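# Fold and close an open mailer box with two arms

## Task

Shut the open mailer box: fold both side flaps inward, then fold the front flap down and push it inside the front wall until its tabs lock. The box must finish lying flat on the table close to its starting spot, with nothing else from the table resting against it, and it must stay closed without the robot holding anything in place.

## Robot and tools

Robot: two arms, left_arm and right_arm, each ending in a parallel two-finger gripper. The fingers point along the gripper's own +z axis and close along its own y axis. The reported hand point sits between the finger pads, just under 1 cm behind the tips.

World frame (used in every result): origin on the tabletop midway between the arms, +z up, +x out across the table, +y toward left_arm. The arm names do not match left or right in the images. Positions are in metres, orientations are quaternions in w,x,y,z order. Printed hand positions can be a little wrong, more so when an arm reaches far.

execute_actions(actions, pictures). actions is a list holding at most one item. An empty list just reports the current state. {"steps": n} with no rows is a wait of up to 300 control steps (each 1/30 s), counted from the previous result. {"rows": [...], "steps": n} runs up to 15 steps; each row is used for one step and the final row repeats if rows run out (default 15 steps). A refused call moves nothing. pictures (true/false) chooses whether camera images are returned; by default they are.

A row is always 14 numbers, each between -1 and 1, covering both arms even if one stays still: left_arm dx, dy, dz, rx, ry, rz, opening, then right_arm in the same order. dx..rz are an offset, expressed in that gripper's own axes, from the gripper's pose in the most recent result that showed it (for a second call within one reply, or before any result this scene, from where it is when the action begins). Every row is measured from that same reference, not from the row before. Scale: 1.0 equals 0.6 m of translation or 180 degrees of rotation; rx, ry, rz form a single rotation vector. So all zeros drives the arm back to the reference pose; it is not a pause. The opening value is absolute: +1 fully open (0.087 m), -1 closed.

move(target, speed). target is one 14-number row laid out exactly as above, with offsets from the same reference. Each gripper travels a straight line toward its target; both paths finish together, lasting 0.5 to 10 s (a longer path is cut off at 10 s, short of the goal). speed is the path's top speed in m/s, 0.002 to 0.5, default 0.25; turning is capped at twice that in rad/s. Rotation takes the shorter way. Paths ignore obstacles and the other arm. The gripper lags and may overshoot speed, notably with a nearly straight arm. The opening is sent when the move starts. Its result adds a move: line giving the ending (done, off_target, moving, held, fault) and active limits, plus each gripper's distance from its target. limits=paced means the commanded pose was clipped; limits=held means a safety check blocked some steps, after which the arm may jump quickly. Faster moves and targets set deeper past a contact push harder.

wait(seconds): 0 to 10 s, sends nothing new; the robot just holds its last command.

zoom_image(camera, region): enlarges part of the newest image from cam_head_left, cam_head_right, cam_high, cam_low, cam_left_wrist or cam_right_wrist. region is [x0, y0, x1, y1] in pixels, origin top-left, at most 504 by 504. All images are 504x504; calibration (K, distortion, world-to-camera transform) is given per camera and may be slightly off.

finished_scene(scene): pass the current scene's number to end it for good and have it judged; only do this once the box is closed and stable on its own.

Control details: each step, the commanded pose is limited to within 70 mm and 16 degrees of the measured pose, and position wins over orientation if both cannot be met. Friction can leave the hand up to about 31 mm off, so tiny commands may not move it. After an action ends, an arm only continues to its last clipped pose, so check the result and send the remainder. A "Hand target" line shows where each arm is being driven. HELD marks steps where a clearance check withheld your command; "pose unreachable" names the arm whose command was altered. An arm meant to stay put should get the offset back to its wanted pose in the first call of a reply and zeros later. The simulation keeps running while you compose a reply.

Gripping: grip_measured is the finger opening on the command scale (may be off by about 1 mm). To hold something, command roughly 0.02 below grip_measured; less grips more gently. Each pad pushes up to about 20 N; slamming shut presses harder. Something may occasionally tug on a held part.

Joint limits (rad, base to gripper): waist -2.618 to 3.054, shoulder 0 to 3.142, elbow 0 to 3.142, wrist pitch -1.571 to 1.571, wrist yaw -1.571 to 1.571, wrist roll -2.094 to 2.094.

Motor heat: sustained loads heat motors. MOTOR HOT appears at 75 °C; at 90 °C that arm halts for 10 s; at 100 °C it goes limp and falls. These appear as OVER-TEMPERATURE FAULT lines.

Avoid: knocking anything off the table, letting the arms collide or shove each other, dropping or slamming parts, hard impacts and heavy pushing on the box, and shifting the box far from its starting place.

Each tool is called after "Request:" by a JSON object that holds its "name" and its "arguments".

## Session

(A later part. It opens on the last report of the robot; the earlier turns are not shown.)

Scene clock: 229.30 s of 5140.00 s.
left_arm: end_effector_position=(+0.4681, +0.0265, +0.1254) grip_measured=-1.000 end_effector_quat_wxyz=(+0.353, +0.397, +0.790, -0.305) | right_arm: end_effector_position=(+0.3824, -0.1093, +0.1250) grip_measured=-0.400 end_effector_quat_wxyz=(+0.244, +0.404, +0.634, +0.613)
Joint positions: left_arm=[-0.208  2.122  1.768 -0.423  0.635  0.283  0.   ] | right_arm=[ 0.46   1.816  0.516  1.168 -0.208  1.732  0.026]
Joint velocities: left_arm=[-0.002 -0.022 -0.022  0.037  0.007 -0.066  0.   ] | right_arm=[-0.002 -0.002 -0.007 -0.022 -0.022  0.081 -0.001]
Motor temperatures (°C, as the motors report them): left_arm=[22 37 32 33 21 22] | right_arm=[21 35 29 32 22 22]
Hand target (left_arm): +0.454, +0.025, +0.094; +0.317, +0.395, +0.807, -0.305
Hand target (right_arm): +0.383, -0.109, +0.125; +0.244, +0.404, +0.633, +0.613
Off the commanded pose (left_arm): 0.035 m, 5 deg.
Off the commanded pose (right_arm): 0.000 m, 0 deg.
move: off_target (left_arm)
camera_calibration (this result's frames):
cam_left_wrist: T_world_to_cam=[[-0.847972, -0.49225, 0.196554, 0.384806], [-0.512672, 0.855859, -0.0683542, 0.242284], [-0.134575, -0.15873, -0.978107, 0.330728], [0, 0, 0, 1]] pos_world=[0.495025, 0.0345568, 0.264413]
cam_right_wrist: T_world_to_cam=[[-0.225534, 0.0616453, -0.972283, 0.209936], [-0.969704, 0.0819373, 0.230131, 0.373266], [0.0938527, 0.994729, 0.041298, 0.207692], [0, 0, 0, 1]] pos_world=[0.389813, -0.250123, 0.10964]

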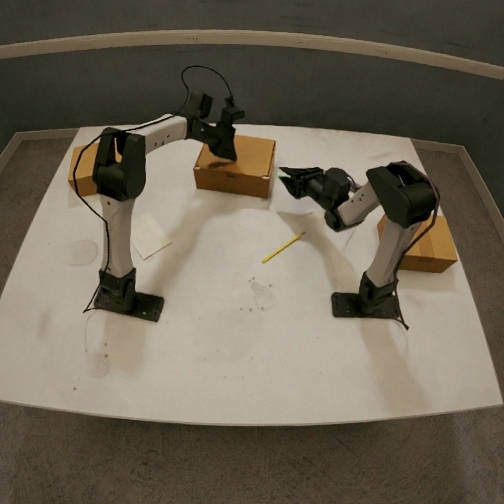

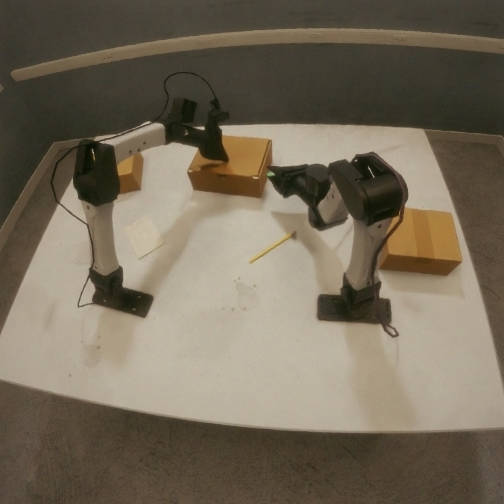

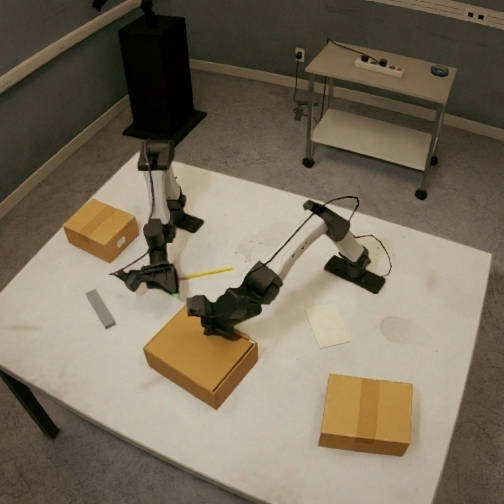

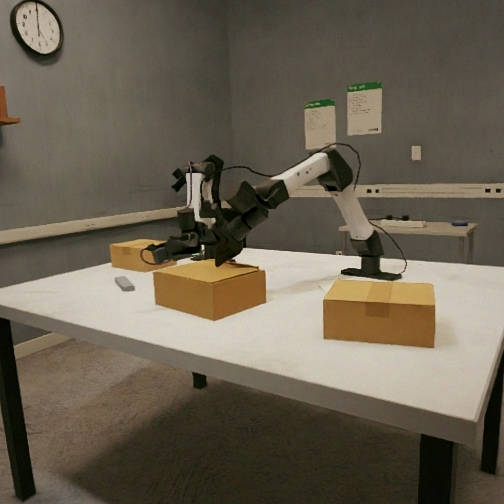

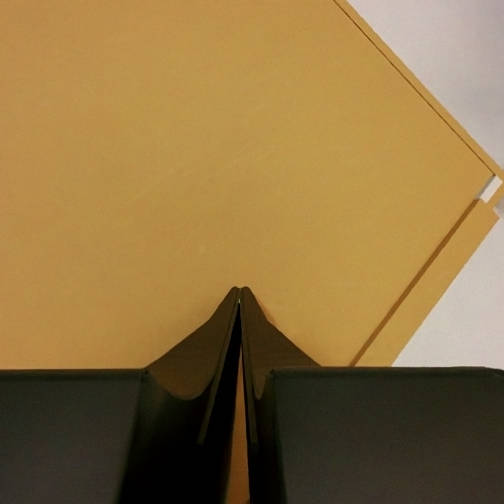

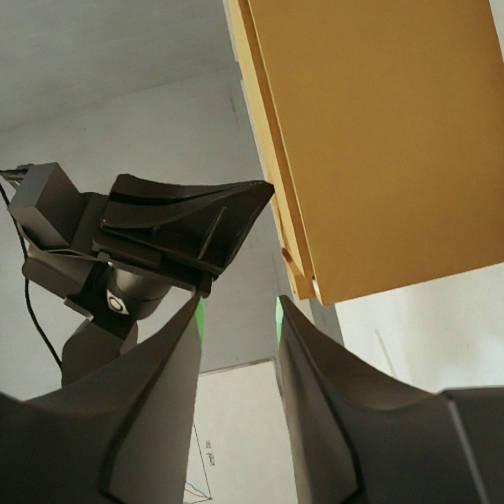

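Closed. Lift.

Request:
{"name": "move", "arguments": {"target": [-0.08,-0.02,-0.06,0,0,0,-1,0,0,0,0,0,0,-0.4], "speed": 0.08}}

Scene clock: 232.33 s of 5140.00 s.
left_arm: end_effector_position=(+0.4698, +0.0258, +0.1861) grip_measured=-1.000 end_effector_quat_wxyz=(+0.361, +0.398, +0.787, -0.304) | right_arm: end_effector_position=(+0.3824, -0.1093, +0.1250) grip_measured=-0.400 end_effector_quat_wxyz=(+0.244, +0.404, +0.634, +0.613)
Joint positions: left_arm=[-0.208  2.118  1.994 -0.636  0.635  0.281  0.   ] | right_arm=[ 0.46   1.816  0.516  1.168 -0.208  1.732  0.026]
Joint velocities: left_arm=[-0.022 -0.017 -0.007 -0.095  0.022 -0.081  0.   ] | right_arm=[-0.012 -0.007  0.012  0.037  0.007  0.037 -0.   ]
Motor temperatures (°C, as the motors report them): left_arm=[22 37 33 33 21 22] | right_arm=[21 34 29 32 22 22]
Hand target (left_arm): +0.468, +0.028, +0.186; +0.354, +0.397, +0.790, -0.305
Hand target (right_arm): +0.382, -0.109, +0.125; +0.244, +0.404, +0.634, +0.613
Off the commanded pose (left_arm): 0.003 m, 1 deg.
Off the commanded pose (right_arm): 0.000 m, 0 deg.
move: done
camera_calibration (this result's frames):
cam_left_wrist: T_world_to_cam=[[-0.850603, -0.49126, 0.187451, 0.376865], [-0.511888, 0.855163, -0.0816512, 0.250142], [-0.120189, -0.165406, -0.978875, 0.383837], [0, 0, 0, 1]] pos_world=[0.494741, 0.0347156, 0.325509]
cam_right_wrist: T_world_to_cam=[[-0.225534, 0.0616453, -0.972283, 0.209936], [-0.969704, 0.0819373, 0.230131, 0.373266], [0.0938527, 0.994729, 0.041298, 0.207692], [0, 0, 0, 1]] pos_world=[0.389813, -0.250123, 0.10964]

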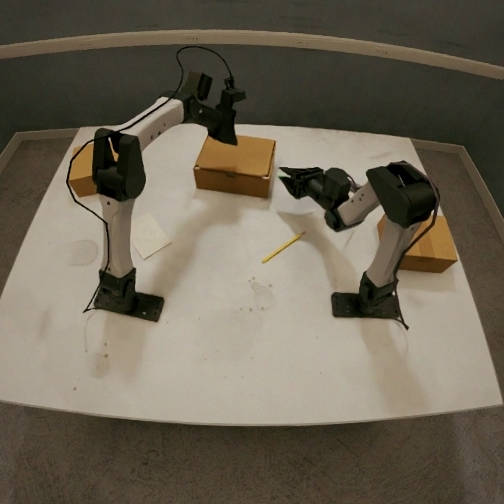

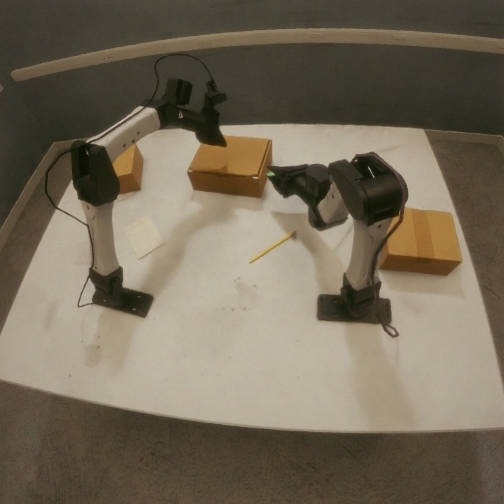

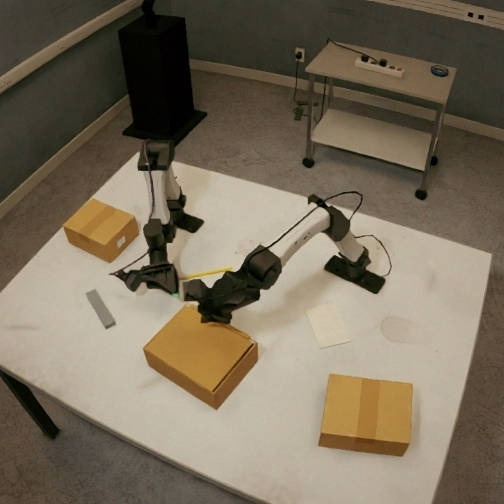

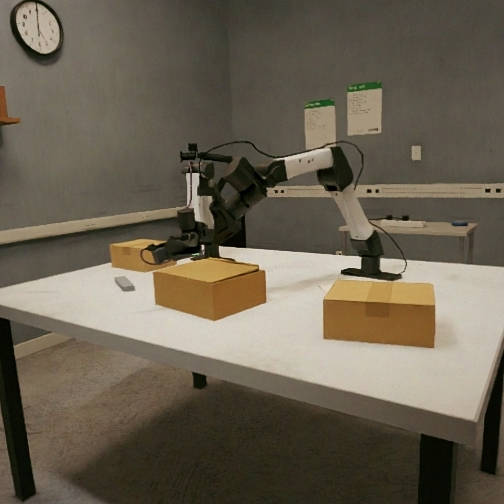

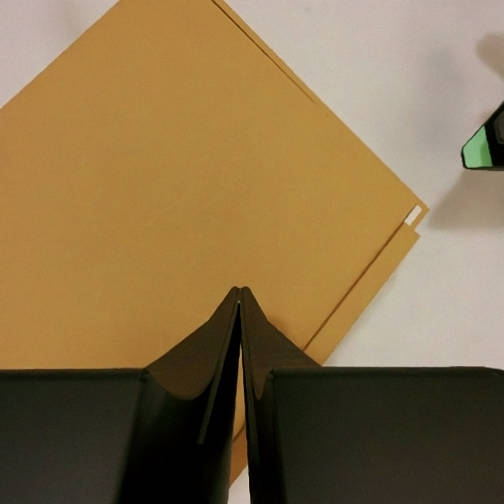

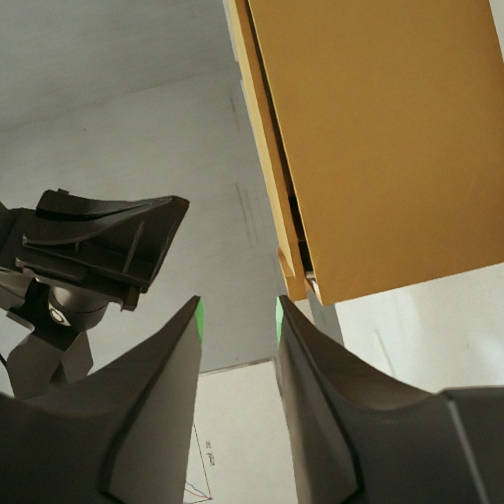

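Request:
{"name": "finished_scene", "arguments": {"scene": 1}}

The scene is finished: the task was done.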